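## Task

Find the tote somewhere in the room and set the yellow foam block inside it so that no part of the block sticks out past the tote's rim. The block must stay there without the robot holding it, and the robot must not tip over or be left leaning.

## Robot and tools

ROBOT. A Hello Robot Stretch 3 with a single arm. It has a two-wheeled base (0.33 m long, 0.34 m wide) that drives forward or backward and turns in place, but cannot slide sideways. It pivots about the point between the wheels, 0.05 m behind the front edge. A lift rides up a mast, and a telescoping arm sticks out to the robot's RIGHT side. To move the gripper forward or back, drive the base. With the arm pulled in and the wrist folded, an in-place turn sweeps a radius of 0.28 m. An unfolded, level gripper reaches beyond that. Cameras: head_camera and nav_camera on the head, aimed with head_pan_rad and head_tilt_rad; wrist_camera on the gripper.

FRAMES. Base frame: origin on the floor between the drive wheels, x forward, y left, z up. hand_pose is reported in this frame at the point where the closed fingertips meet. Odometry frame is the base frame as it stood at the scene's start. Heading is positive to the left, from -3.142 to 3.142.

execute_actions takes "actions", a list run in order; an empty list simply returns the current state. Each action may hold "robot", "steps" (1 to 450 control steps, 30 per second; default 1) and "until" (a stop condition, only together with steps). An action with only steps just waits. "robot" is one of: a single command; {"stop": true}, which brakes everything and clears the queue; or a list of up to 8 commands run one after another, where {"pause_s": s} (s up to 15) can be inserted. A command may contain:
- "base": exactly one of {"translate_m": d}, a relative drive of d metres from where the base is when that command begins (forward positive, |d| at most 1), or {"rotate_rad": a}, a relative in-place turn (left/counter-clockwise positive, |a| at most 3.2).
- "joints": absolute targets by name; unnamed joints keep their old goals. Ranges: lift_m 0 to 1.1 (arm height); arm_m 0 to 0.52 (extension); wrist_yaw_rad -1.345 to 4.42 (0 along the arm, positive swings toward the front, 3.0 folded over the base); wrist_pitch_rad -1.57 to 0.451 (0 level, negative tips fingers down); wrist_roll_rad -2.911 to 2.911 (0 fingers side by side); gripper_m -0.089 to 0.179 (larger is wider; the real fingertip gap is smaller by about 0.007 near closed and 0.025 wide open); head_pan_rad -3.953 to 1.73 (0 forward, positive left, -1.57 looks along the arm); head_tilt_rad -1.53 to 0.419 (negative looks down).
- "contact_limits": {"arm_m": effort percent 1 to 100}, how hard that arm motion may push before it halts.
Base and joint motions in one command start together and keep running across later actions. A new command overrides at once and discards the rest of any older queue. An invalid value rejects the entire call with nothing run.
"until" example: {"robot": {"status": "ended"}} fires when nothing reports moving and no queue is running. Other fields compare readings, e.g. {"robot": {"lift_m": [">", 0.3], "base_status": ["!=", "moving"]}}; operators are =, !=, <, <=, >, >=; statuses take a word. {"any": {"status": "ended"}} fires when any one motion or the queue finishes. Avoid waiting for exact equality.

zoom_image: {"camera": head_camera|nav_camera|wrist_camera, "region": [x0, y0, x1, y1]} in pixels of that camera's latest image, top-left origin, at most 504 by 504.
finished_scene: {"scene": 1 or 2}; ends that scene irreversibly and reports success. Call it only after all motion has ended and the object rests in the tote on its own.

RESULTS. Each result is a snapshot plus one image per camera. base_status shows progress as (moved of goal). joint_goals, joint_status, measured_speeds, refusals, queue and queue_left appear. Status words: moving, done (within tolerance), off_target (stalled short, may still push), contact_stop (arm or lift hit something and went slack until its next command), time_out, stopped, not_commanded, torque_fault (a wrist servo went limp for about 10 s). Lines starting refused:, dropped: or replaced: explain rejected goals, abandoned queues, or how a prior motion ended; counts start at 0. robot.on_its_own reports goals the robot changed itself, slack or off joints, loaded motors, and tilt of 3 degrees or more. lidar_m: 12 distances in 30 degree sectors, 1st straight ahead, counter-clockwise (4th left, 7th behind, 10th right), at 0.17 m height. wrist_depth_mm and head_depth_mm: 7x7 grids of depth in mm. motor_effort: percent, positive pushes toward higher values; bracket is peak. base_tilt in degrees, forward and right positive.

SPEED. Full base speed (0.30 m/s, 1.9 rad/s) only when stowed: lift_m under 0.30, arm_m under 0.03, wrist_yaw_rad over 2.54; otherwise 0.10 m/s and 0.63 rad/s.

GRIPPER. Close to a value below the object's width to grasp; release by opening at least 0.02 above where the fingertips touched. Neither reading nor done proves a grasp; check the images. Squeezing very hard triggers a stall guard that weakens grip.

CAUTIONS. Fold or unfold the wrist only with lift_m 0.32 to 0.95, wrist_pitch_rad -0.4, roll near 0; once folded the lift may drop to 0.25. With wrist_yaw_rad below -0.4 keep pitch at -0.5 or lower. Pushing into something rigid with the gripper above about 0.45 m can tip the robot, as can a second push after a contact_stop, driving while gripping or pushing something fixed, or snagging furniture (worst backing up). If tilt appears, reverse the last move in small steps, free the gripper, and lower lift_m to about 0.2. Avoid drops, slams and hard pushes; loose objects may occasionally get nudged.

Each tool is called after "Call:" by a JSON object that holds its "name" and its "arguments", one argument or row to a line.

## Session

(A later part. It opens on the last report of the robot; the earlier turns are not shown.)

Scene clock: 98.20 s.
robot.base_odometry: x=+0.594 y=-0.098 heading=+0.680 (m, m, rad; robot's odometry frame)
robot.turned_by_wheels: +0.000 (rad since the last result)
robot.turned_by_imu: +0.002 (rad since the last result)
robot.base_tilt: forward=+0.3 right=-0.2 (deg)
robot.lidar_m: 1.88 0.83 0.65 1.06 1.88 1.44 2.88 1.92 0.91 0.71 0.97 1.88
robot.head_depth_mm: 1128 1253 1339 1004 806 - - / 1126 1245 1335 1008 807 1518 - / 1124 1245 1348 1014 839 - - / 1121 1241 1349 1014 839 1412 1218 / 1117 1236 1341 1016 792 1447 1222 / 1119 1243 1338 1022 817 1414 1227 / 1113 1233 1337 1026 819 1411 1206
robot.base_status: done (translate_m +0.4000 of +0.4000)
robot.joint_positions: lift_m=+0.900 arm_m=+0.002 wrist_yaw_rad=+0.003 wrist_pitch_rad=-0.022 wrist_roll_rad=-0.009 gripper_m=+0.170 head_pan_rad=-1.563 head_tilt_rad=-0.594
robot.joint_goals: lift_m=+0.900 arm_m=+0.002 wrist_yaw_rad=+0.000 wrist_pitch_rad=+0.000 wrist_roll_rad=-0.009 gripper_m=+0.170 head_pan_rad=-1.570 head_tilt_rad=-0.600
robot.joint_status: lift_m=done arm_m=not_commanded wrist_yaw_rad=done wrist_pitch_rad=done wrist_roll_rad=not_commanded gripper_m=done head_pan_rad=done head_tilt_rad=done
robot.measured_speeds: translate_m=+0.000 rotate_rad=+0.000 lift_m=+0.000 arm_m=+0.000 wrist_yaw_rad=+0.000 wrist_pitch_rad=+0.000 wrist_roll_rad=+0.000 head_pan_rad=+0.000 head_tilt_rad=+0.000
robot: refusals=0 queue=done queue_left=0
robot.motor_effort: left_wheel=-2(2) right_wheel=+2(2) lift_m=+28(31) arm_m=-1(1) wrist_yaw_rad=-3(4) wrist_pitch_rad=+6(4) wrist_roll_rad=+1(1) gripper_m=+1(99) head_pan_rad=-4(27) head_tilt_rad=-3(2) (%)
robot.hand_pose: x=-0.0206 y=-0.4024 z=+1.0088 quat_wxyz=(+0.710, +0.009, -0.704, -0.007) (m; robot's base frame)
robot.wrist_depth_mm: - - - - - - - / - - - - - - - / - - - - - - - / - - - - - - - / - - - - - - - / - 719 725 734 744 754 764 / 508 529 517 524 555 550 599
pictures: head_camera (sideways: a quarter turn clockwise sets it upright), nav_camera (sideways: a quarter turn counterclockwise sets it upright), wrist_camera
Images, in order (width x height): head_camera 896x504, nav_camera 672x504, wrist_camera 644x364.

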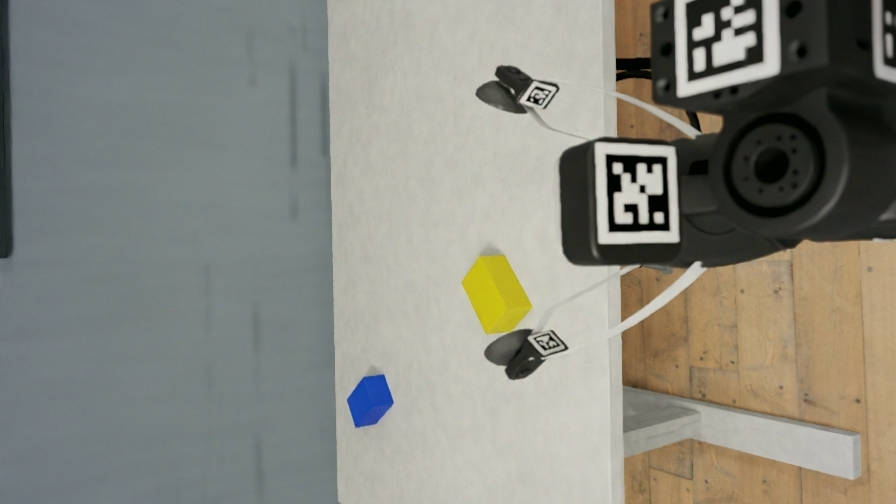

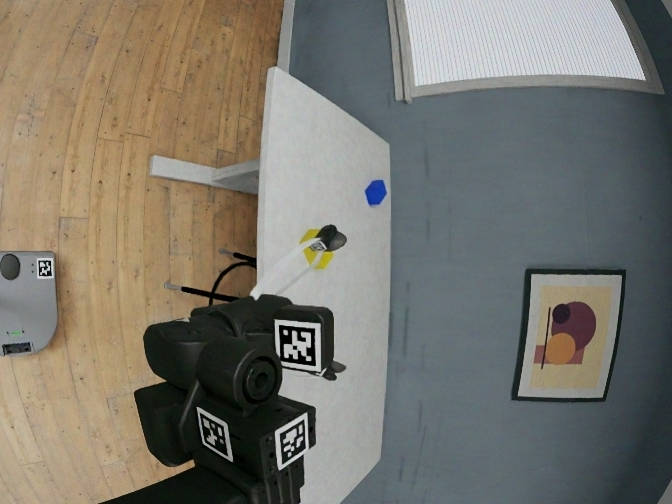

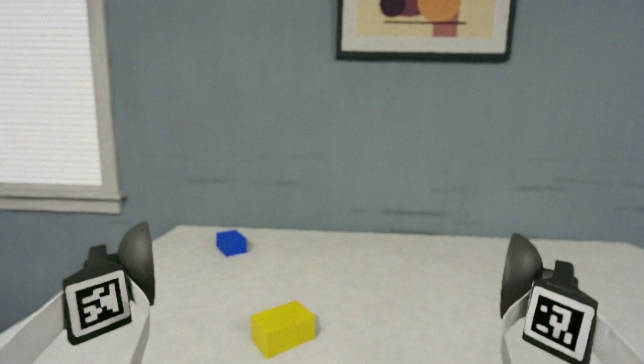

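Call:
{"name": "execute_actions", "arguments": {
  "actions": [
    {"robot":[{"base":{"translate_m":0.06},"joints":{"arm_m":0.15}},{"joints":{"lift_m":0.72,"wrist_pitch_rad":-0.2}}],"steps":450,"until":{"robot":{"status":"ended"}}}
  ]
}}

Scene clock: 109.30 s.
robot.base_odometry: x=+0.641 y=-0.060 heading=+0.680 (m, m, rad; robot's odometry frame)
robot.turned_by_wheels: +0.000 (rad since the last result)
robot.turned_by_imu: +0.001 (rad since the last result)
robot.base_tilt: forward=+0.2 right=-0.2 (deg)
robot.lidar_m: 1.82 0.83 0.62 0.85 1.96 1.49 2.93 1.27 0.94 0.72 0.95 1.88
robot.head_depth_mm: 1124 1249 1337 1008 805 1437 - / 1126 1253 1345 1010 810 - 1165 / 1122 1246 1348 1012 810 - 1178 / 1117 1243 1345 1014 815 1408 1194 / 1117 1239 1344 1019 816 1447 1221 / 1111 1234 1335 1022 817 1386 1216 / 1115 1232 1337 1030 820 1458 1223
robot.base_status: done (translate_m +0.0600 of +0.0600)
robot.joint_positions: lift_m=+0.720 arm_m=+0.150 wrist_yaw_rad=+0.002 wrist_pitch_rad=-0.216 wrist_roll_rad=-0.009 gripper_m=+0.170 head_pan_rad=-1.563 head_tilt_rad=-0.594
robot.joint_goals: lift_m=+0.720 arm_m=+0.150 wrist_yaw_rad=+0.000 wrist_pitch_rad=-0.200 wrist_roll_rad=-0.009 gripper_m=+0.170 head_pan_rad=-1.570 head_tilt_rad=-0.600
robot.joint_status: lift_m=done arm_m=done wrist_yaw_rad=done wrist_pitch_rad=done wrist_roll_rad=not_commanded gripper_m=done head_pan_rad=done head_tilt_rad=done
robot.measured_speeds: translate_m=+0.000 rotate_rad=+0.000 lift_m=+0.000 arm_m=+0.000 wrist_yaw_rad=+0.000 wrist_pitch_rad=+0.000 wrist_roll_rad=+0.000 head_pan_rad=+0.000 head_tilt_rad=+0.000
robot: refusals=0 queue=done queue_left=0
robot.motor_effort: left_wheel=-2(5) right_wheel=+3(5) lift_m=+23(28) arm_m=+3(5) wrist_yaw_rad=-2(4) wrist_pitch_rad=+4(7) wrist_roll_rad=+1(0) gripper_m=+0(1) head_pan_rad=-4(4) head_tilt_rad=-2(2) (%)
robot.hand_pose: x=-0.0210 y=-0.5398 z=+0.7804 quat_wxyz=(+0.706, +0.078, -0.700, -0.075) (m; robot's base frame)
robot.wrist_depth_mm: 876 889 887 863 849 864 830 / 945 937 925 934 901 884 885 / - 740 706 777 788 797 820 / 418 422 420 335 440 448 451 / 292 314 301 305 306 308 309 / 238 229 230 232 233 235 236 / - 212 206 203 201 198 199
pictures: head_camera (sideways: a quarter turn clockwise sets it upright), nav_camera (sideways: a quarter turn counterclockwise sets it upright), wrist_camera
Images, in order (width x height): head_camera 896x504, nav_camera 672x504, wrist_camera 644x364.

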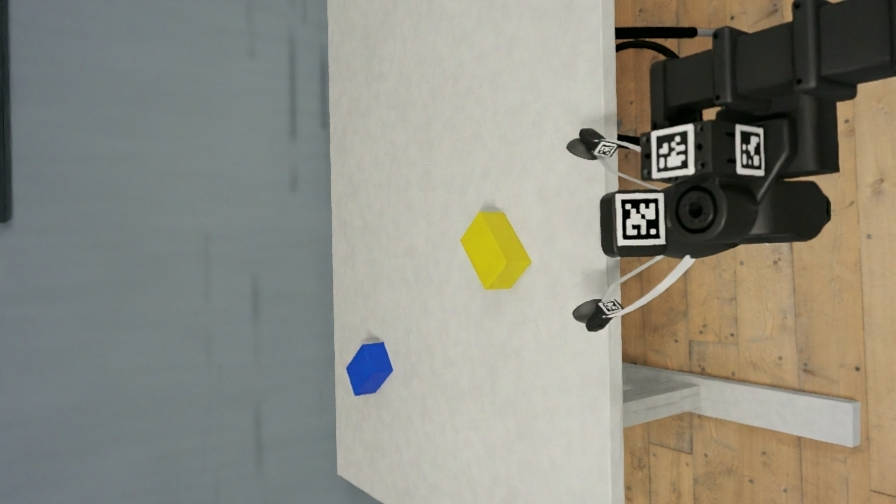

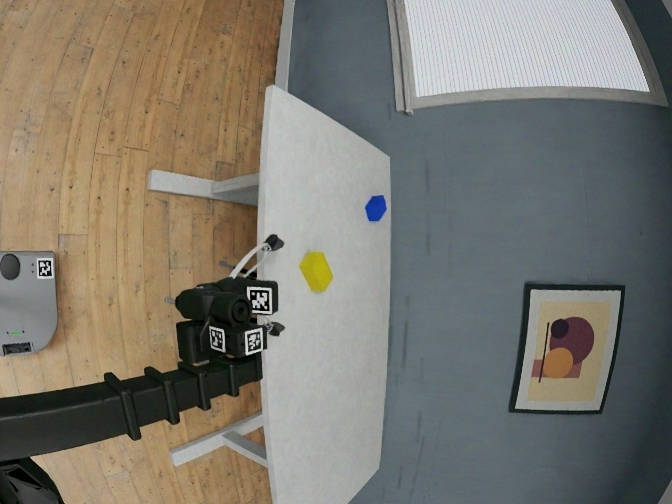

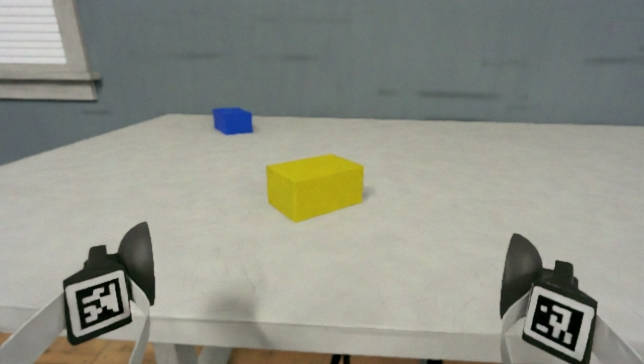

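Call:
{"name": "execute_actions", "arguments": {
  "actions": [
    {"robot":[{"base":{"translate_m":0.015},"joints":{"arm_m":0.31,"lift_m":0.71}}],"steps":450,"until":{"robot":{"status":"ended"}}}
  ]
}}

Scene clock: 115.77 s.
robot.base_odometry: x=+0.653 y=-0.051 heading=+0.680 (m, m, rad; robot's odometry frame)
robot.turned_by_wheels: +0.000 (rad since the last result)
robot.turned_by_imu: +0.001 (rad since the last result)
robot.base_tilt: forward=+0.2 right=-0.4 (deg)
robot.lidar_m: 1.80 0.83 0.62 0.79 1.98 1.50 2.95 1.27 0.94 0.72 0.94 1.88
robot.head_depth_mm: 1128 1245 1340 1002 805 1386 - / 1122 1249 1339 1005 810 1347 1218 / 1123 1241 1335 1057 - 1404 1214 / 1120 1241 1347 1017 786 1439 1219 / 1117 1234 1337 1021 813 1454 1220 / 1116 1238 1341 1021 815 1395 1196 / 1115 1231 1359 1026 819 1453 1220
robot.base_status: done (translate_m +0.0150 of +0.0150)
robot.joint_positions: lift_m=+0.710 arm_m=+0.310 wrist_yaw_rad=+0.002 wrist_pitch_rad=-0.216 wrist_roll_rad=-0.009 gripper_m=+0.170 head_pan_rad=-1.563 head_tilt_rad=-0.594
robot.joint_goals: lift_m=+0.710 arm_m=+0.310 wrist_yaw_rad=+0.000 wrist_pitch_rad=-0.200 wrist_roll_rad=-0.009 gripper_m=+0.170 head_pan_rad=-1.570 head_tilt_rad=-0.600
robot.joint_status: lift_m=done arm_m=done wrist_yaw_rad=done wrist_pitch_rad=done wrist_roll_rad=not_commanded gripper_m=done head_pan_rad=done head_tilt_rad=done
robot.measured_speeds: translate_m=+0.000 rotate_rad=+0.000 lift_m=+0.000 arm_m=+0.000 wrist_yaw_rad=+0.000 wrist_pitch_rad=+0.000 wrist_roll_rad=+0.000 head_pan_rad=+0.000 head_tilt_rad=+0.000
robot: refusals=0 queue=done queue_left=0
robot.motor_effort: left_wheel=-2(3) right_wheel=+2(6) lift_m=+23(24) arm_m=+3(4) wrist_yaw_rad=-1(1) wrist_pitch_rad=+5(4) wrist_roll_rad=+1(0) gripper_m=-1(0) head_pan_rad=-4(4) head_tilt_rad=-3(3) (%)
robot.hand_pose: x=-0.0210 y=-0.6998 z=+0.7704 quat_wxyz=(+0.706, +0.078, -0.700, -0.076) (m; robot's base frame)
robot.wrist_depth_mm: 741 740 706 730 716 701 689 / 790 769 776 761 747 737 726 / 821 679 578 699 732 745 765 / 387 389 395 401 409 410 415 / 273 290 260 190 266 287 288 / 220 213 198 166 207 218 220 / - 173 173 169 176 173 184
pictures: head_camera (sideways: a quarter turn clockwise sets it upright), nav_camera (sideways: a quarter turn counterclockwise sets it upright), wrist_camera
Images, in order (width x height): head_camera 896x504, nav_camera 672x504, wrist_camera 644x364.

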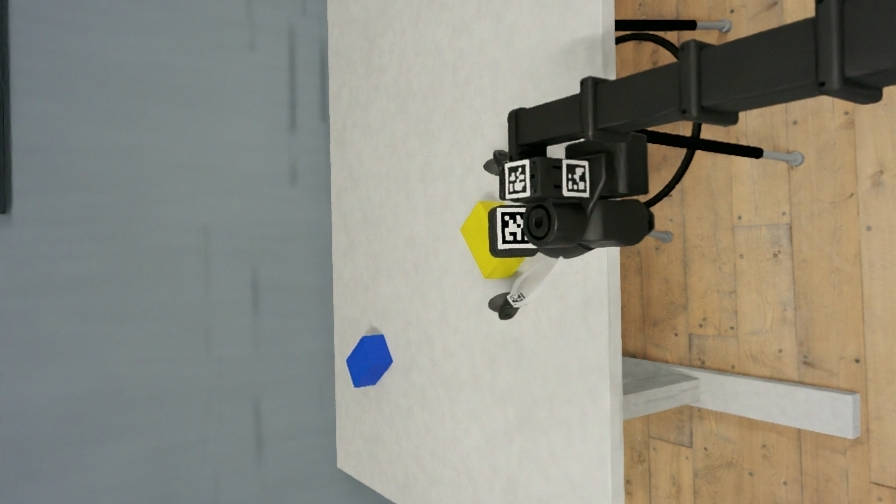

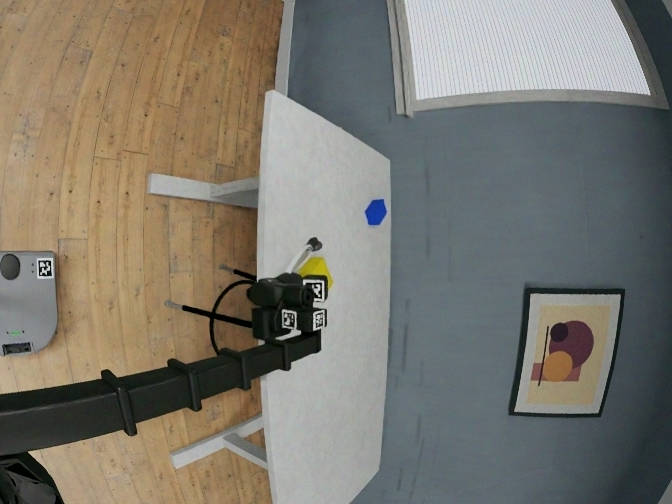

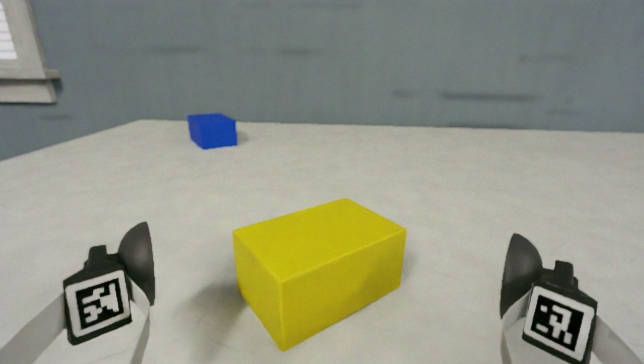

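Call:
{"name": "execute_actions", "arguments": {
  "actions": [
    {"robot":[{"joints":{"arm_m":0.335,"lift_m":0.69}},{"joints":{"gripper_m":0.03}},{"pause_s":0.5},{"joints":{"lift_m":0.8}}],"steps":450,"until":{"robot":{"status":"ended"}}}
  ]
}}

Scene clock: 126.00 s.
robot.base_odometry: x=+0.653 y=-0.051 heading=+0.680 (m, m, rad; robot's odometry frame)
robot.turned_by_wheels: +0.000 (rad since the last result)
robot.turned_by_imu: +0.001 (rad since the last result)
robot.base_tilt: forward=+0.2 right=-0.2 (deg)
robot.lidar_m: 1.80 0.83 0.62 0.79 1.98 1.51 2.95 1.27 0.95 0.72 0.94 1.88
robot.head_depth_mm: 1124 1254 1333 1000 830 - - / 1123 1250 1334 1097 783 1404 1211 / 1116 1246 1347 - 780 1409 1216 / 1121 1242 1352 1000 799 1453 1213 / 1119 1239 1332 1018 815 1448 1224 / 1121 1238 1336 1021 817 1390 1195 / 1112 1227 1354 1026 819 1458 1225
robot.base_status: done (translate_m +0.0150 of +0.0150)
robot.joint_positions: lift_m=+0.800 arm_m=+0.335 wrist_yaw_rad=+0.001 wrist_pitch_rad=-0.220 wrist_roll_rad=-0.009 gripper_m=+0.031 head_pan_rad=-1.563 head_tilt_rad=-0.594
robot.joint_goals: lift_m=+0.800 arm_m=+0.335 wrist_yaw_rad=+0.000 wrist_pitch_rad=-0.200 wrist_roll_rad=-0.009 gripper_m=+0.030 head_pan_rad=-1.570 head_tilt_rad=-0.600
robot.joint_status: lift_m=done arm_m=done wrist_yaw_rad=done wrist_pitch_rad=done wrist_roll_rad=not_commanded gripper_m=done head_pan_rad=done head_tilt_rad=done
robot.measured_speeds: translate_m=+0.000 rotate_rad=+0.000 lift_m=+0.000 arm_m=+0.000 wrist_yaw_rad=+0.000 wrist_pitch_rad=+0.000 wrist_roll_rad=+0.000 head_pan_rad=+0.000 head_tilt_rad=+0.000
robot: refusals=0 queue=done queue_left=0
robot.motor_effort: left_wheel=-2(3) right_wheel=+2(3) lift_m=+29(31) arm_m=+3(5) wrist_yaw_rad=-2(1) wrist_pitch_rad=+6(6) wrist_roll_rad=+0(1) gripper_m=-13(100) head_pan_rad=-3(4) head_tilt_rad=-3(1) (%)
robot.hand_pose: x=-0.0211 y=-0.7245 z=+0.8590 quat_wxyz=(+0.706, +0.079, -0.699, -0.077) (m; robot's base frame)
robot.wrist_depth_mm: 702 695 700 696 690 692 663 / 747 766 736 746 721 724 710 / 810 811 793 775 763 767 752 / 868 638 583 645 652 671 675 / 445 447 478 161 431 465 470 / 342 344 - 159 - 351 356 / 279 281 274 284 277 289 289
pictures: head_camera (sideways: a quarter turn clockwise sets it upright), nav_camera (sideways: a quarter turn counterclockwise sets it upright), wrist_camera
Images, in order (width x height): head_camera 896x504, nav_camera 672x504, wrist_camera 644x364.

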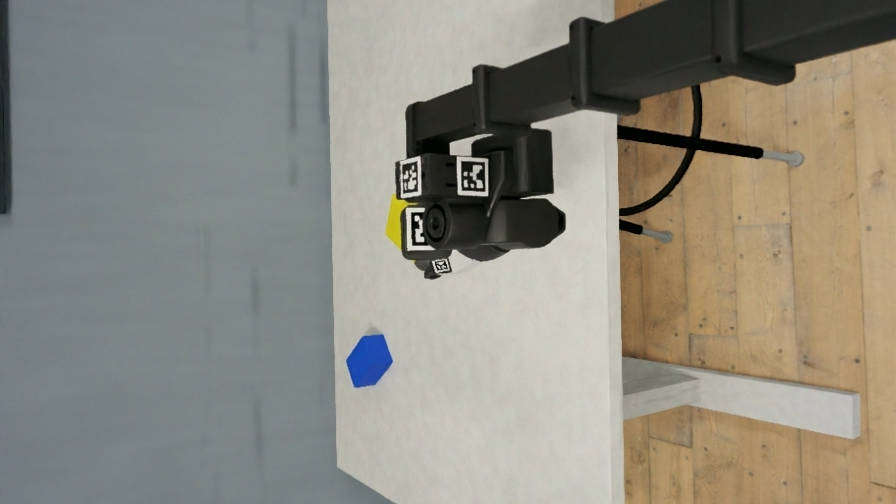

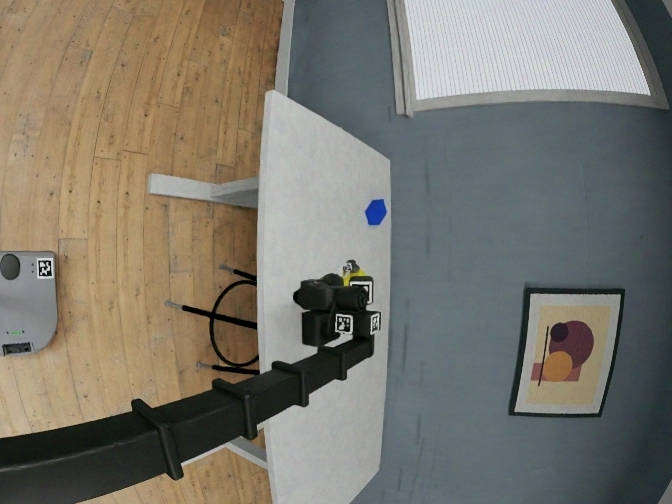

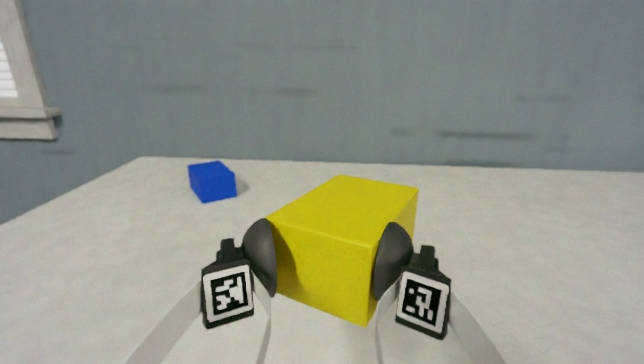

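Call:
{"name": "execute_actions", "arguments": {
  "actions": [
    {"robot":[{"joints":{"lift_m":0.9,"arm_m":0.0,"head_pan_rad":1.7,"head_tilt_rad":-0.5}}],"steps":450,"until":{"robot":{"status":"ended"}}}
  ]
}}

Call:
{"name": "execute_actions", "arguments": {
  "actions": [
    {"robot":[{"joints":{"head_pan_rad":-3.0,"head_tilt_rad":-0.5}}],"steps":450,"until":{"robot":{"status":"ended"}}}
  ]
}}

Call:
{"name": "execute_actions", "arguments": {
  "actions": [
    {"robot":[{"joints":{"head_pan_rad":0.2,"head_tilt_rad":-0.5}}],"steps":450,"until":{"robot":{"status":"ended"}}}
  ]
}}

Scene clock: 144.80 s.
robot.base_odometry: x=+0.653 y=-0.051 heading=+0.680 (m, m, rad; robot's odometry frame)
robot.turned_by_wheels: +0.000 (rad since the last result)
robot.turned_by_imu: +0.001 (rad since the last result)
robot.base_tilt: forward=+0.2 right=-0.4 (deg)
robot.lidar_m: 1.81 0.83 0.62 0.79 1.99 1.50 2.95 1.27 0.94 0.73 0.94 1.88
robot.head_depth_mm: 2003 2117 1185 863 815 804 916 / 2014 2134 1617 1552 1470 1416 1215 / 2016 2227 2445 2602 1939 1536 1275 / 2052 2201 2420 2497 1951 1543 1279 / 2081 2233 2369 2453 1952 1572 - / 2078 2234 2412 2505 1965 - - / 2124 2244 2407 2554 - - -
robot.base_status: done (translate_m +0.0150 of +0.0150)
robot.joint_positions: lift_m=+0.900 arm_m=+0.002 wrist_yaw_rad=+0.001 wrist_pitch_rad=-0.221 wrist_roll_rad=-0.009 gripper_m=+0.031 head_pan_rad=+1.693 head_tilt_rad=-0.508
robot.joint_goals: lift_m=+0.900 arm_m=+0.000 wrist_yaw_rad=+0.000 wrist_pitch_rad=-0.200 wrist_roll_rad=-0.009 gripper_m=+0.030 head_pan_rad=+1.700 head_tilt_rad=-0.500
robot.joint_status: lift_m=done arm_m=done wrist_yaw_rad=done wrist_pitch_rad=done wrist_roll_rad=not_commanded gripper_m=done head_pan_rad=done head_tilt_rad=done
robot.measured_speeds: translate_m=+0.000 rotate_rad=+0.000 lift_m=+0.000 arm_m=+0.000 wrist_yaw_rad=+0.000 wrist_pitch_rad=+0.000 wrist_roll_rad=+0.000 head_pan_rad=+0.000 head_tilt_rad=+0.000
robot: refusals=0 queue=done queue_left=0
robot.motor_effort: left_wheel=-2(2) right_wheel=+2(3) lift_m=+29(32) arm_m=-5(5) wrist_yaw_rad=-2(1) wrist_pitch_rad=+6(6) wrist_roll_rad=+0(1) gripper_m=-11(12) head_pan_rad=+3(47) head_tilt_rad=+2(10) (%)
robot.hand_pose: x=-0.0211 y=-0.3917 z=+0.9589 quat_wxyz=(+0.706, +0.079, -0.699, -0.077) (m; robot's base frame)
robot.wrist_depth_mm: - - - - 975 999 972 / - - - - - - - / - - - - - - - / - - 933 911 961 987 976 / - 641 694 160 635 671 681 / 494 505 - 160 - 509 517 / 436 442 423 413 408 419 418
pictures: head_camera (sideways: a quarter turn clockwise sets it upright), nav_camera (sideways: a quarter turn counterclockwise sets it upright), wrist_camera
Images, in order (width x height): head_camera 896x504, nav_camera 672x504, wrist_camera 644x364.

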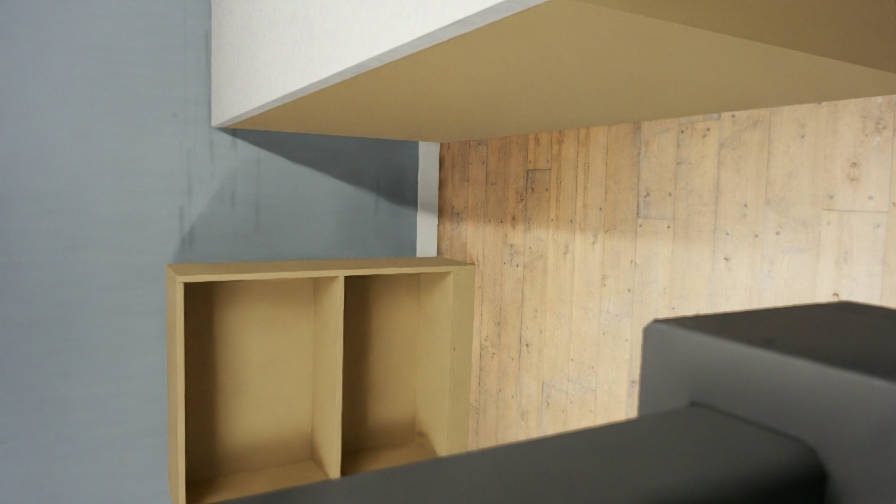

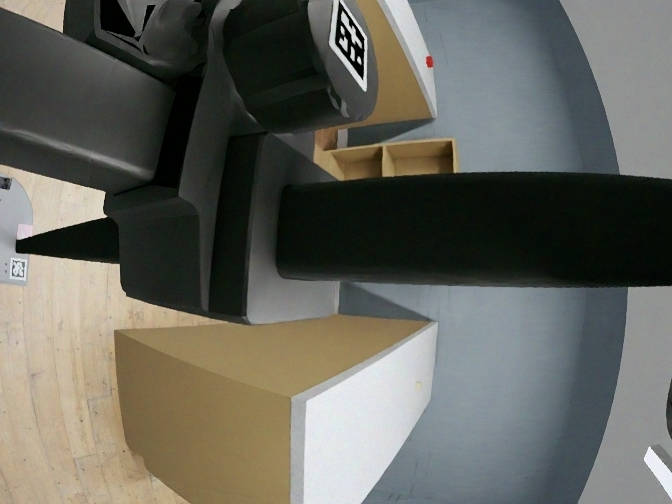

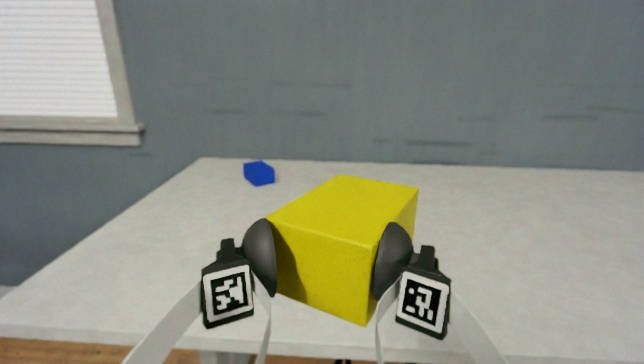

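Scene clock: 147.30 s.
robot.base_odometry: x=+0.653 y=-0.051 heading=+0.680 (m, m, rad; robot's odometry frame)
robot.turned_by_wheels: +0.000 (rad since the last result)
robot.turned_by_imu: +0.000 (rad since the last result)
robot.base_tilt: forward=+0.2 right=-0.4 (deg)
robot.lidar_m: 1.81 0.83 0.62 0.79 1.99 1.50 2.95 1.27 0.94 0.72 0.95 1.88
robot.head_depth_mm: 2436 2678 2915 2590 2085 - - / 2457 2735 2972 2588 2085 - - / 2483 2739 3011 2619 1940 1538 1281 / 2519 2790 3026 2639 1934 1543 1310 / 2547 2802 3083 2669 1949 1545 1312 / 2584 2848 3128 2668 1947 1550 1315 / 2588 2789 2909 2559 1968 1549 1335
robot.base_status: done (translate_m +0.0150 of +0.0150)
robot.joint_positions: lift_m=+0.900 arm_m=+0.002 wrist_yaw_rad=+0.001 wrist_pitch_rad=-0.221 wrist_roll_rad=-0.009 gripper_m=+0.031 head_pan_rad=-2.993 head_tilt_rad=-0.508
robot.joint_goals: lift_m=+0.900 arm_m=+0.000 wrist_yaw_rad=+0.000 wrist_pitch_rad=-0.200 wrist_roll_rad=-0.009 gripper_m=+0.030 head_pan_rad=-3.000 head_tilt_rad=-0.500
robot.joint_status: lift_m=done arm_m=done wrist_yaw_rad=done wrist_pitch_rad=done wrist_roll_rad=not_commanded gripper_m=done head_pan_rad=done head_tilt_rad=done
robot.measured_speeds: translate_m=+0.000 rotate_rad=+0.000 lift_m=+0.000 arm_m=+0.000 wrist_yaw_rad=+0.000 wrist_pitch_rad=+0.000 wrist_roll_rad=+0.000 head_pan_rad=+0.000 head_tilt_rad=+0.000
robot: refusals=0 queue=done queue_left=0
robot.motor_effort: left_wheel=-2(2) right_wheel=+3(2) lift_m=+29(29) arm_m=-5(5) wrist_yaw_rad=-2(1) wrist_pitch_rad=+6(6) wrist_roll_rad=+1(0) gripper_m=-10(11) head_pan_rad=-4(49) head_tilt_rad=+2(3) (%)
robot.hand_pose: x=-0.0211 y=-0.3917 z=+0.9589 quat_wxyz=(+0.706, +0.079, -0.699, -0.077) (m; robot's base frame)
robot.wrist_depth_mm: - - - - 979 971 991 / - - - - - - - / - - - - - - - / - - 917 941 957 - - / - 648 678 161 631 673 675 / 498 499 - 159 - 509 517 / 433 437 420 411 405 412 418
pictures: head_camera (sideways: a quarter turn clockwise sets it upright), nav_camera (sideways: a quarter turn counterclockwise sets it upright), wrist_camera
Images, in order (width x height): head_camera 896x504, nav_camera 672x504, wrist_camera 644x364.

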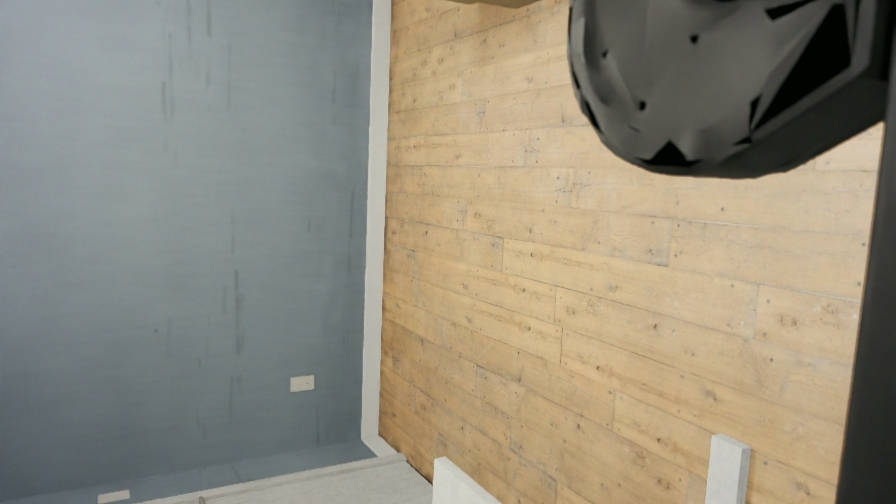

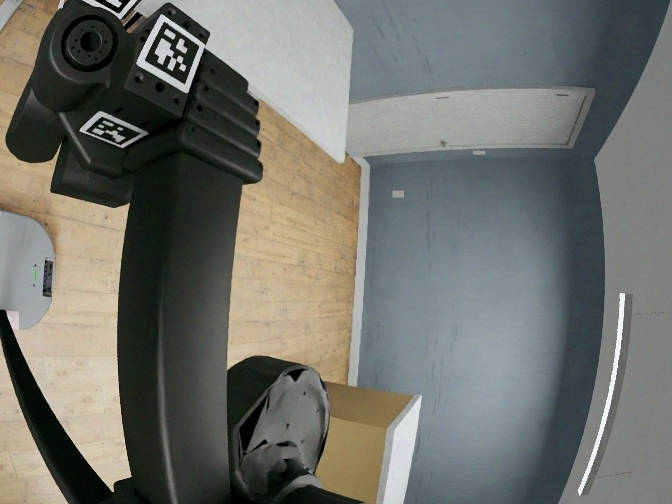

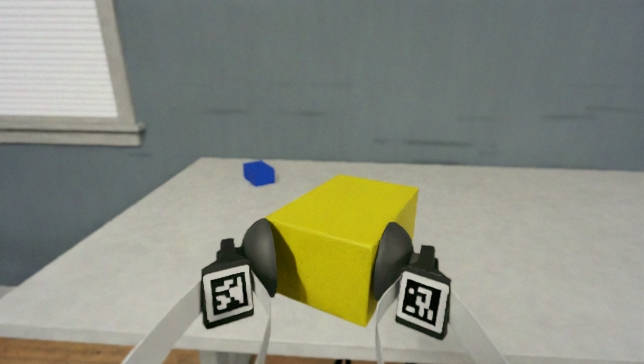

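Scene clock: 149.23 s.
robot.base_odometry: x=+0.653 y=-0.051 heading=+0.680 (m, m, rad; robot's odometry frame)
robot.turned_by_wheels: +0.000 (rad since the last result)
robot.turned_by_imu: +0.000 (rad since the last result)
robot.base_tilt: forward=+0.1 right=-0.5 (deg)
robot.lidar_m: 1.81 0.83 0.61 0.79 1.99 1.50 2.95 1.26 0.95 0.73 0.95 1.88
robot.head_depth_mm: 1462 1594 1750 1935 1937 1530 1265 / 1490 1621 1782 1985 1946 1538 1277 / 1514 1653 1814 2030 1953 1543 1281 / 1537 1676 1848 2058 1944 1552 1283 / 1542 1709 1868 2111 1957 1556 1282 / 1585 1734 1923 2166 1959 1543 1277 / 1607 1765 1953 2202 1969 1465 1227
robot.base_status: done (translate_m +0.0150 of +0.0150)
robot.joint_positions: lift_m=+0.900 arm_m=+0.002 wrist_yaw_rad=+0.001 wrist_pitch_rad=-0.221 wrist_roll_rad=-0.009 gripper_m=+0.031 head_pan_rad=+0.193 head_tilt_rad=-0.507
robot.joint_goals: lift_m=+0.900 arm_m=+0.000 wrist_yaw_rad=+0.000 wrist_pitch_rad=-0.200 wrist_roll_rad=-0.009 gripper_m=+0.030 head_pan_rad=+0.200 head_tilt_rad=-0.500
robot.joint_status: lift_m=done arm_m=done wrist_yaw_rad=done wrist_pitch_rad=done wrist_roll_rad=not_commanded gripper_m=done head_pan_rad=done head_tilt_rad=done
robot.measured_speeds: translate_m=+0.000 rotate_rad=+0.000 lift_m=+0.000 arm_m=+0.000 wrist_yaw_rad=+0.000 wrist_pitch_rad=+0.000 wrist_roll_rad=+0.000 head_pan_rad=+0.000 head_tilt_rad=+0.000
robot: refusals=0 queue=done queue_left=0
robot.motor_effort: left_wheel=-2(2) right_wheel=+2(3) lift_m=+29(29) arm_m=-5(5) wrist_yaw_rad=-1(2) wrist_pitch_rad=+6(6) wrist_roll_rad=+1(0) gripper_m=-11(10) head_pan_rad=+4(50) head_tilt_rad=+2(2) (%)
robot.hand_pose: x=-0.0211 y=-0.3917 z=+0.9589 quat_wxyz=(+0.706, +0.079, -0.699, -0.077) (m; robot's base frame)
robot.wrist_depth_mm: - - - 990 980 987 965 / - - - - - - - / - - - - - - - / - - 934 924 955 962 984 / - 647 692 160 631 679 669 / 501 502 - 159 - 512 519 / 440 437 426 409 408 416 416
pictures: head_camera (sideways: a quarter turn clockwise sets it upright), nav_camera (sideways: a quarter turn counterclockwise sets it upright), wrist_camera
Images, in order (width x height): head_camera 896x504, nav_camera 672x504, wrist_camera 644x364.

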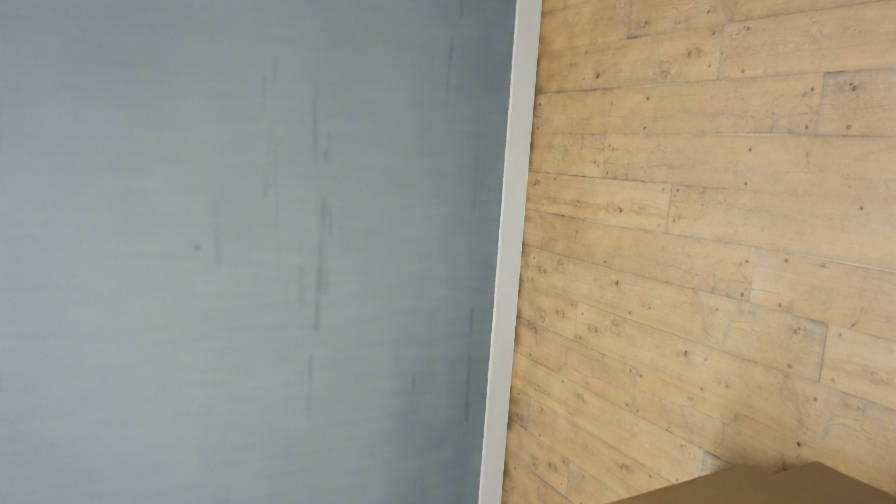

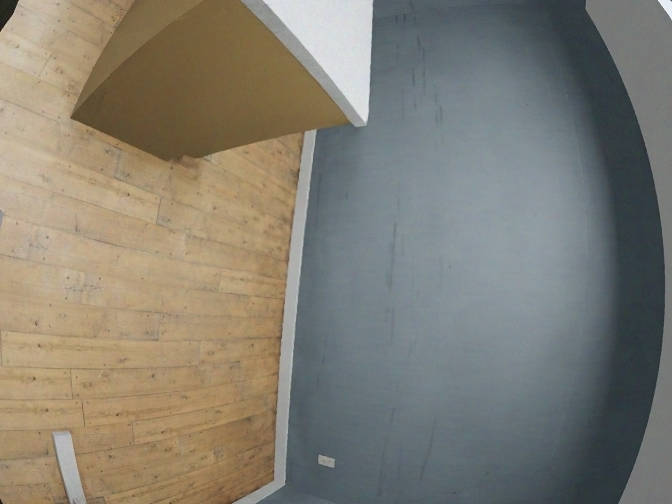

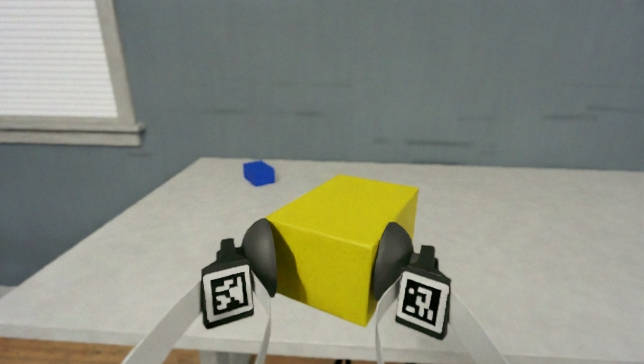

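Call:
{"name": "execute_actions", "arguments": {
  "actions": [
    {"robot":{"base":{"translate_m":0.75},"joints":{"head_pan_rad":1.2,"head_tilt_rad":-0.7}},"steps":450,"until":{"robot":{"status":"ended"}}}
  ]
}}

Scene clock: 166.23 s.
robot.base_odometry: x=+1.236 y=+0.420 heading=+0.680 (m, m, rad; robot's odometry frame)
robot.turned_by_wheels: +0.000 (rad since the last result)
robot.turned_by_imu: +0.003 (rad since the last result)
robot.base_tilt: forward=+0.3 right=-0.4 (deg)
robot.lidar_m: 1.06 1.09 1.49 0.59 0.60 2.22 2.23 1.15 0.98 1.33 1.38 1.10
robot.head_depth_mm: 1341 1463 1570 1709 1618 1349 1159 / 1567 1710 1870 1940 1612 1356 1163 / 1842 2039 2295 1992 1616 1354 1170 / 2207 2487 2592 2011 1615 1362 1169 / 2175 2434 2597 2006 1619 1368 1171 / 2086 2304 2524 2018 1581 1012 1149 / 2016 2247 861 663 759 908 1110
robot.base_status: done (translate_m +0.7500 of +0.7500)
robot.joint_positions: lift_m=+0.900 arm_m=+0.002 wrist_yaw_rad=+0.001 wrist_pitch_rad=-0.221 wrist_roll_rad=-0.009 gripper_m=+0.031 head_pan_rad=+1.193 head_tilt_rad=-0.691
robot.joint_goals: lift_m=+0.900 arm_m=+0.000 wrist_yaw_rad=+0.000 wrist_pitch_rad=-0.200 wrist_roll_rad=-0.009 gripper_m=+0.030 head_pan_rad=+1.200 head_tilt_rad=-0.700
robot.joint_status: lift_m=done arm_m=done wrist_yaw_rad=done wrist_pitch_rad=done wrist_roll_rad=not_commanded gripper_m=done head_pan_rad=done head_tilt_rad=done
robot.measured_speeds: translate_m=+0.000 rotate_rad=+0.000 lift_m=+0.000 arm_m=+0.000 wrist_yaw_rad=+0.000 wrist_pitch_rad=+0.000 wrist_roll_rad=+0.000 head_pan_rad=+0.000 head_tilt_rad=+0.000
robot: refusals=0 queue=done queue_left=0
robot.motor_effort: left_wheel=-2(3) right_wheel=+2(6) lift_m=+29(29) arm_m=-5(5) wrist_yaw_rad=+0(0) wrist_pitch_rad=+6(6) wrist_roll_rad=+0(0) gripper_m=-10(11) head_pan_rad=+4(52) head_tilt_rad=-2(15) (%)
robot.hand_pose: x=-0.0211 y=-0.3917 z=+0.9589 quat_wxyz=(+0.706, +0.079, -0.699, -0.077) (m; robot's base frame)
robot.wrist_depth_mm: - - 991 999 985 963 966 / - - - - - - - / - - - - - - - / - - - - - 920 995 / - - - 160 - 670 678 / - - - 160 - 544 522 / - - - - - 782 413
pictures: head_camera (sideways: a quarter turn clockwise sets it upright), nav_camera (sideways: a quarter turn counterclockwise sets it upright), wrist_camera
Images, in order (width x height): head_camera 896x504, nav_camera 672x504, wrist_camera 644x364.

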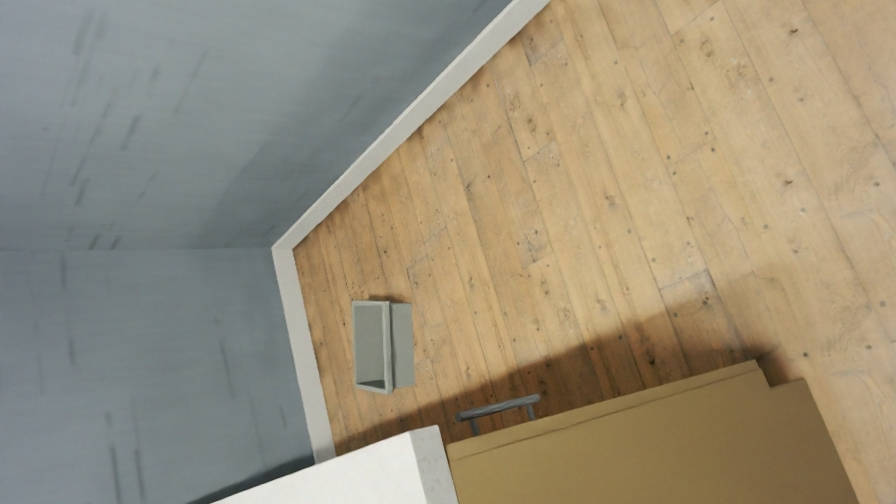

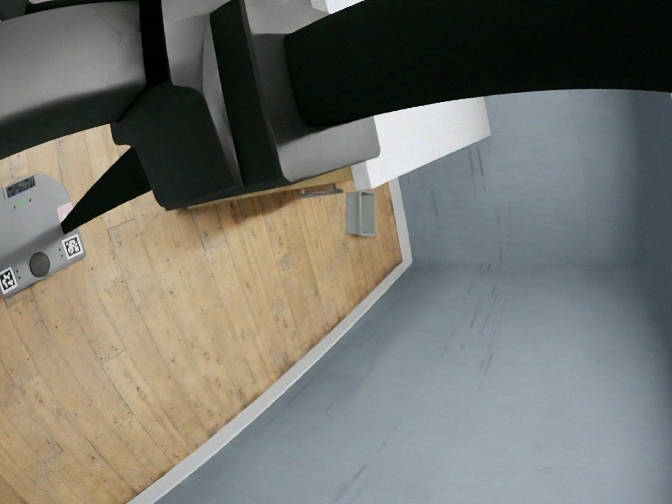

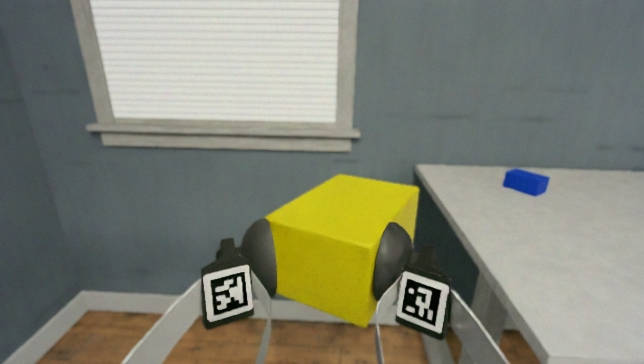

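Call:
{"name": "execute_actions", "arguments": {
  "actions": [
    {"robot":[{"base":{"translate_m":0.45},"joints":{"wrist_yaw_rad":1.57,"wrist_pitch_rad":-0.4}},{"base":{"rotate_rad":1.57},"joints":{"head_pan_rad":0,"head_tilt_rad":-0.7}},{"base":{"translate_m":0.6}}],"steps":450,"until":{"robot":{"status":"ended"}}}
  ]
}}

Scene clock: 193.83 s.
robot.base_odometry: x=+1.224 y=+1.152 heading=+2.250 (m, m, rad; robot's odometry frame)
robot.turned_by_wheels: +1.570 (rad since the last result)
robot.turned_by_imu: +1.600 (rad since the last result)
robot.base_tilt: forward=-0.5 right=+2.2 (deg)
robot.lidar_m: 1.66 0.59 0.43 0.42 1.88 1.70 1.91 0.86 0.63 0.61 0.63 0.85
robot.head_depth_mm: 1547 1676 1721 1740 1563 402 1099 / 1581 1781 2057 1980 1607 1353 1157 / 1577 1773 2040 1985 1616 1365 1167 / 1567 1777 2031 2002 1616 1360 1170 / 1562 1760 2014 2016 1630 1368 1169 / 1564 1740 1922 1878 1628 1361 1171 / 1556 1313 1293 1263 1253 1280 1177
robot.base_status: moving (translate_m +0.5770 of +0.6000)
robot.joint_positions: lift_m=+0.900 arm_m=+0.002 wrist_yaw_rad=+1.567 wrist_pitch_rad=-0.418 wrist_roll_rad=-0.009 gripper_m=+0.031 head_pan_rad=+0.007 head_tilt_rad=-0.692
robot.joint_goals: lift_m=+0.900 arm_m=+0.000 wrist_yaw_rad=+1.570 wrist_pitch_rad=-0.400 wrist_roll_rad=-0.009 gripper_m=+0.030 head_pan_rad=+0.000 head_tilt_rad=-0.700
robot.joint_status: lift_m=done arm_m=done wrist_yaw_rad=done wrist_pitch_rad=done wrist_roll_rad=not_commanded gripper_m=done head_pan_rad=done head_tilt_rad=done
robot.measured_speeds: translate_m=+0.086 rotate_rad=+0.000 lift_m=+0.000 arm_m=+0.000 wrist_yaw_rad=+0.000 wrist_pitch_rad=+0.000 wrist_roll_rad=+0.000 head_pan_rad=+0.000 head_tilt_rad=+0.000
robot: refusals=0 queue=running queue_left=0
robot.motor_effort: left_wheel=-4(6) right_wheel=+2(6) lift_m=+29(29) arm_m=-5(5) wrist_yaw_rad=+3(7) wrist_pitch_rad=+5(5) wrist_roll_rad=+0(0) gripper_m=-11(10) head_pan_rad=-4(49) head_tilt_rad=-3(2) (%)
robot.hand_pose: x=+0.2030 y=-0.1479 z=+0.9125 quat_wxyz=(+0.596, +0.590, -0.383, +0.387) (m; robot's base frame)
robot.wrist_depth_mm: 974 - - - - 872 569 / 627 929 - - - 854 572 / 634 928 - - - 881 567 / 665 930 - - - 859 560 / 649 968 - 160 - 847 553 / 657 956 - 159 - 843 550 / 660 902 - - - 792 551
pictures: head_camera (sideways: a quarter turn clockwise sets it upright), nav_camera (sideways: a quarter turn counterclockwise sets it upright), wrist_camera
Images, in order (width x height): head_camera 896x504, nav_camera 672x504, wrist_camera 644x364.

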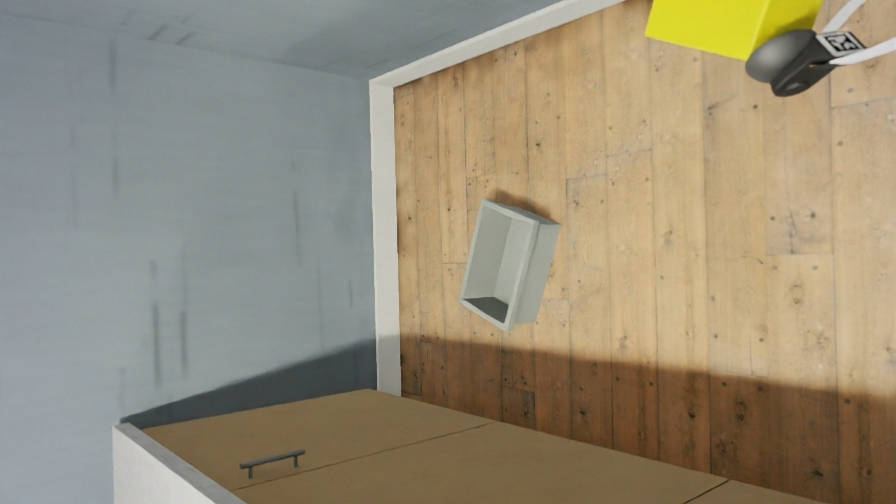

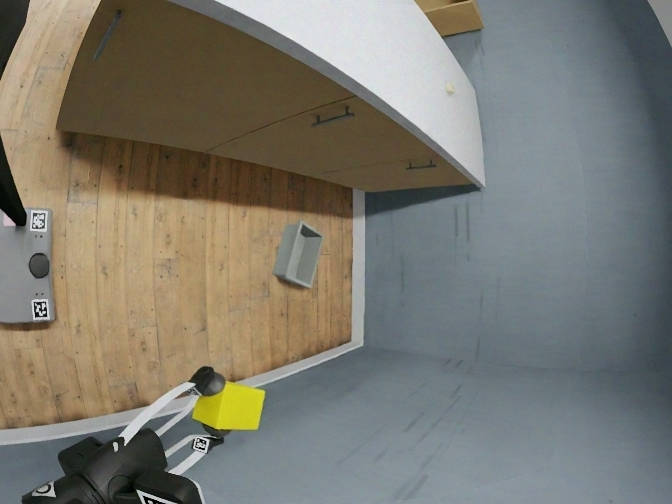

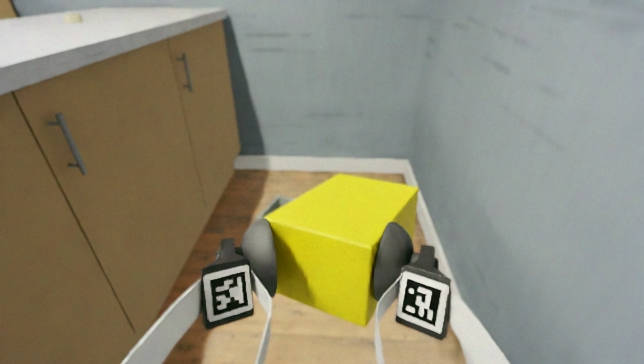

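Call:
{"name": "execute_actions", "arguments": {
  "actions": [
    {"steps":60,"until":{"robot":{"status":"ended"}}},
    {"robot":[{"base":{"rotate_rad":0.15}},{"base":{"translate_m":0.65},"joints":{"lift_m":0.45,"wrist_pitch_rad":-0.9,"head_tilt_rad":-1.1}}],"steps":450,"until":{"robot":{"status":"ended"}}}
  ]
}}

Scene clock: 216.20 s.
robot.base_odometry: x=+0.730 y=+1.610 heading=+2.399 (m, m, rad; robot's odometry frame)
robot.turned_by_wheels: +0.150 (rad since the last result)
robot.turned_by_imu: +0.155 (rad since the last result)
robot.base_tilt: forward=+0.1 right=-0.3 (deg)
robot.lidar_m: 0.83 0.41 0.32 0.32 0.35 0.54 1.79 0.87 0.70 0.70 0.76 1.17
robot.head_depth_mm: 1121 1354 1572 1439 1294 1187 1115 / 1141 1374 1578 1433 1297 1186 - / 1153 1408 1580 1395 1287 1186 - / 1170 1428 1607 1413 1299 1189 - / 1178 1374 1568 1438 1300 1190 - / 922 982 1058 1145 1272 1190 1110 / 669 722 773 815 862 909 1069
robot.base_status: done (translate_m +0.6500 of +0.6500)
robot.joint_positions: lift_m=+0.450 arm_m=+0.002 wrist_yaw_rad=+1.567 wrist_pitch_rad=-0.910 wrist_roll_rad=-0.009 gripper_m=+0.031 head_pan_rad=+0.007 head_tilt_rad=-1.087
robot.joint_goals: lift_m=+0.450 arm_m=+0.000 wrist_yaw_rad=+1.570 wrist_pitch_rad=-0.900 wrist_roll_rad=-0.009 gripper_m=+0.030 head_pan_rad=+0.000 head_tilt_rad=-1.100
robot.joint_status: lift_m=done arm_m=done wrist_yaw_rad=done wrist_pitch_rad=done wrist_roll_rad=not_commanded gripper_m=done head_pan_rad=done head_tilt_rad=done
robot.measured_speeds: translate_m=+0.000 rotate_rad=+0.000 lift_m=+0.000 arm_m=+0.000 wrist_yaw_rad=+0.000 wrist_pitch_rad=+0.000 wrist_roll_rad=+0.000 head_pan_rad=+0.000 head_tilt_rad=+0.000
robot: refusals=0 queue=done queue_left=0
robot.motor_effort: left_wheel=-2(6) right_wheel=+2(6) lift_m=+23(29) arm_m=-4(5) wrist_yaw_rad=+2(3) wrist_pitch_rad=+3(5) wrist_roll_rad=+1(0) gripper_m=-10(12) head_pan_rad=-3(3) head_tilt_rad=-5(22) (%)
robot.hand_pose: x=+0.1169 y=-0.1477 z=+0.3718 quat_wxyz=(+0.671, +0.667, -0.227, +0.231) (m; robot's base frame)
robot.wrist_depth_mm: 455 665 866 721 861 841 804 / 471 722 745 712 722 742 722 / 488 672 683 644 657 668 652 / 567 614 622 612 622 610 611 / 557 564 570 160 553 556 556 / 529 520 - 160 - 511 508 / 488 488 475 478 468 479 474
pictures: head_camera (sideways: a quarter turn clockwise sets it upright), nav_camera (sideways: a quarter turn counterclockwise sets it upright), wrist_camera
Images, in order (width x height): head_camera 896x504, nav_camera 672x504, wrist_camera 644x364.

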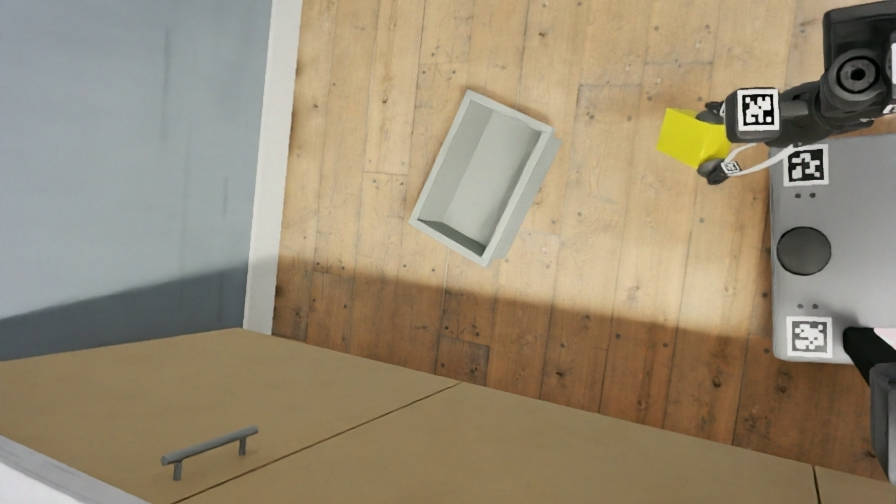

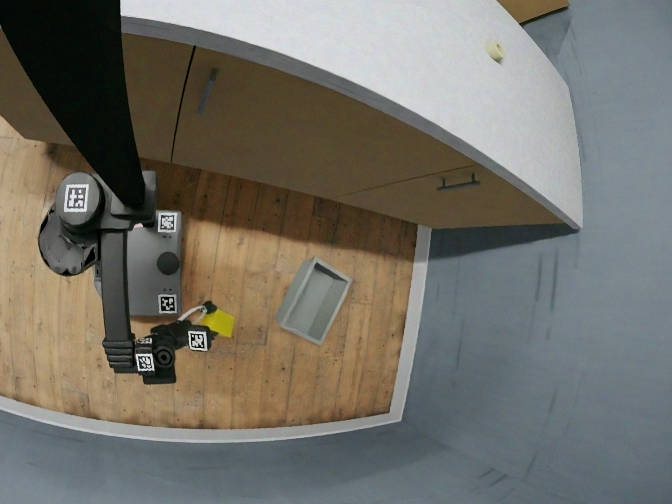

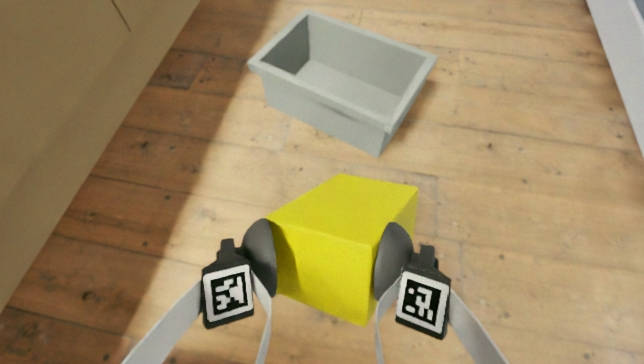

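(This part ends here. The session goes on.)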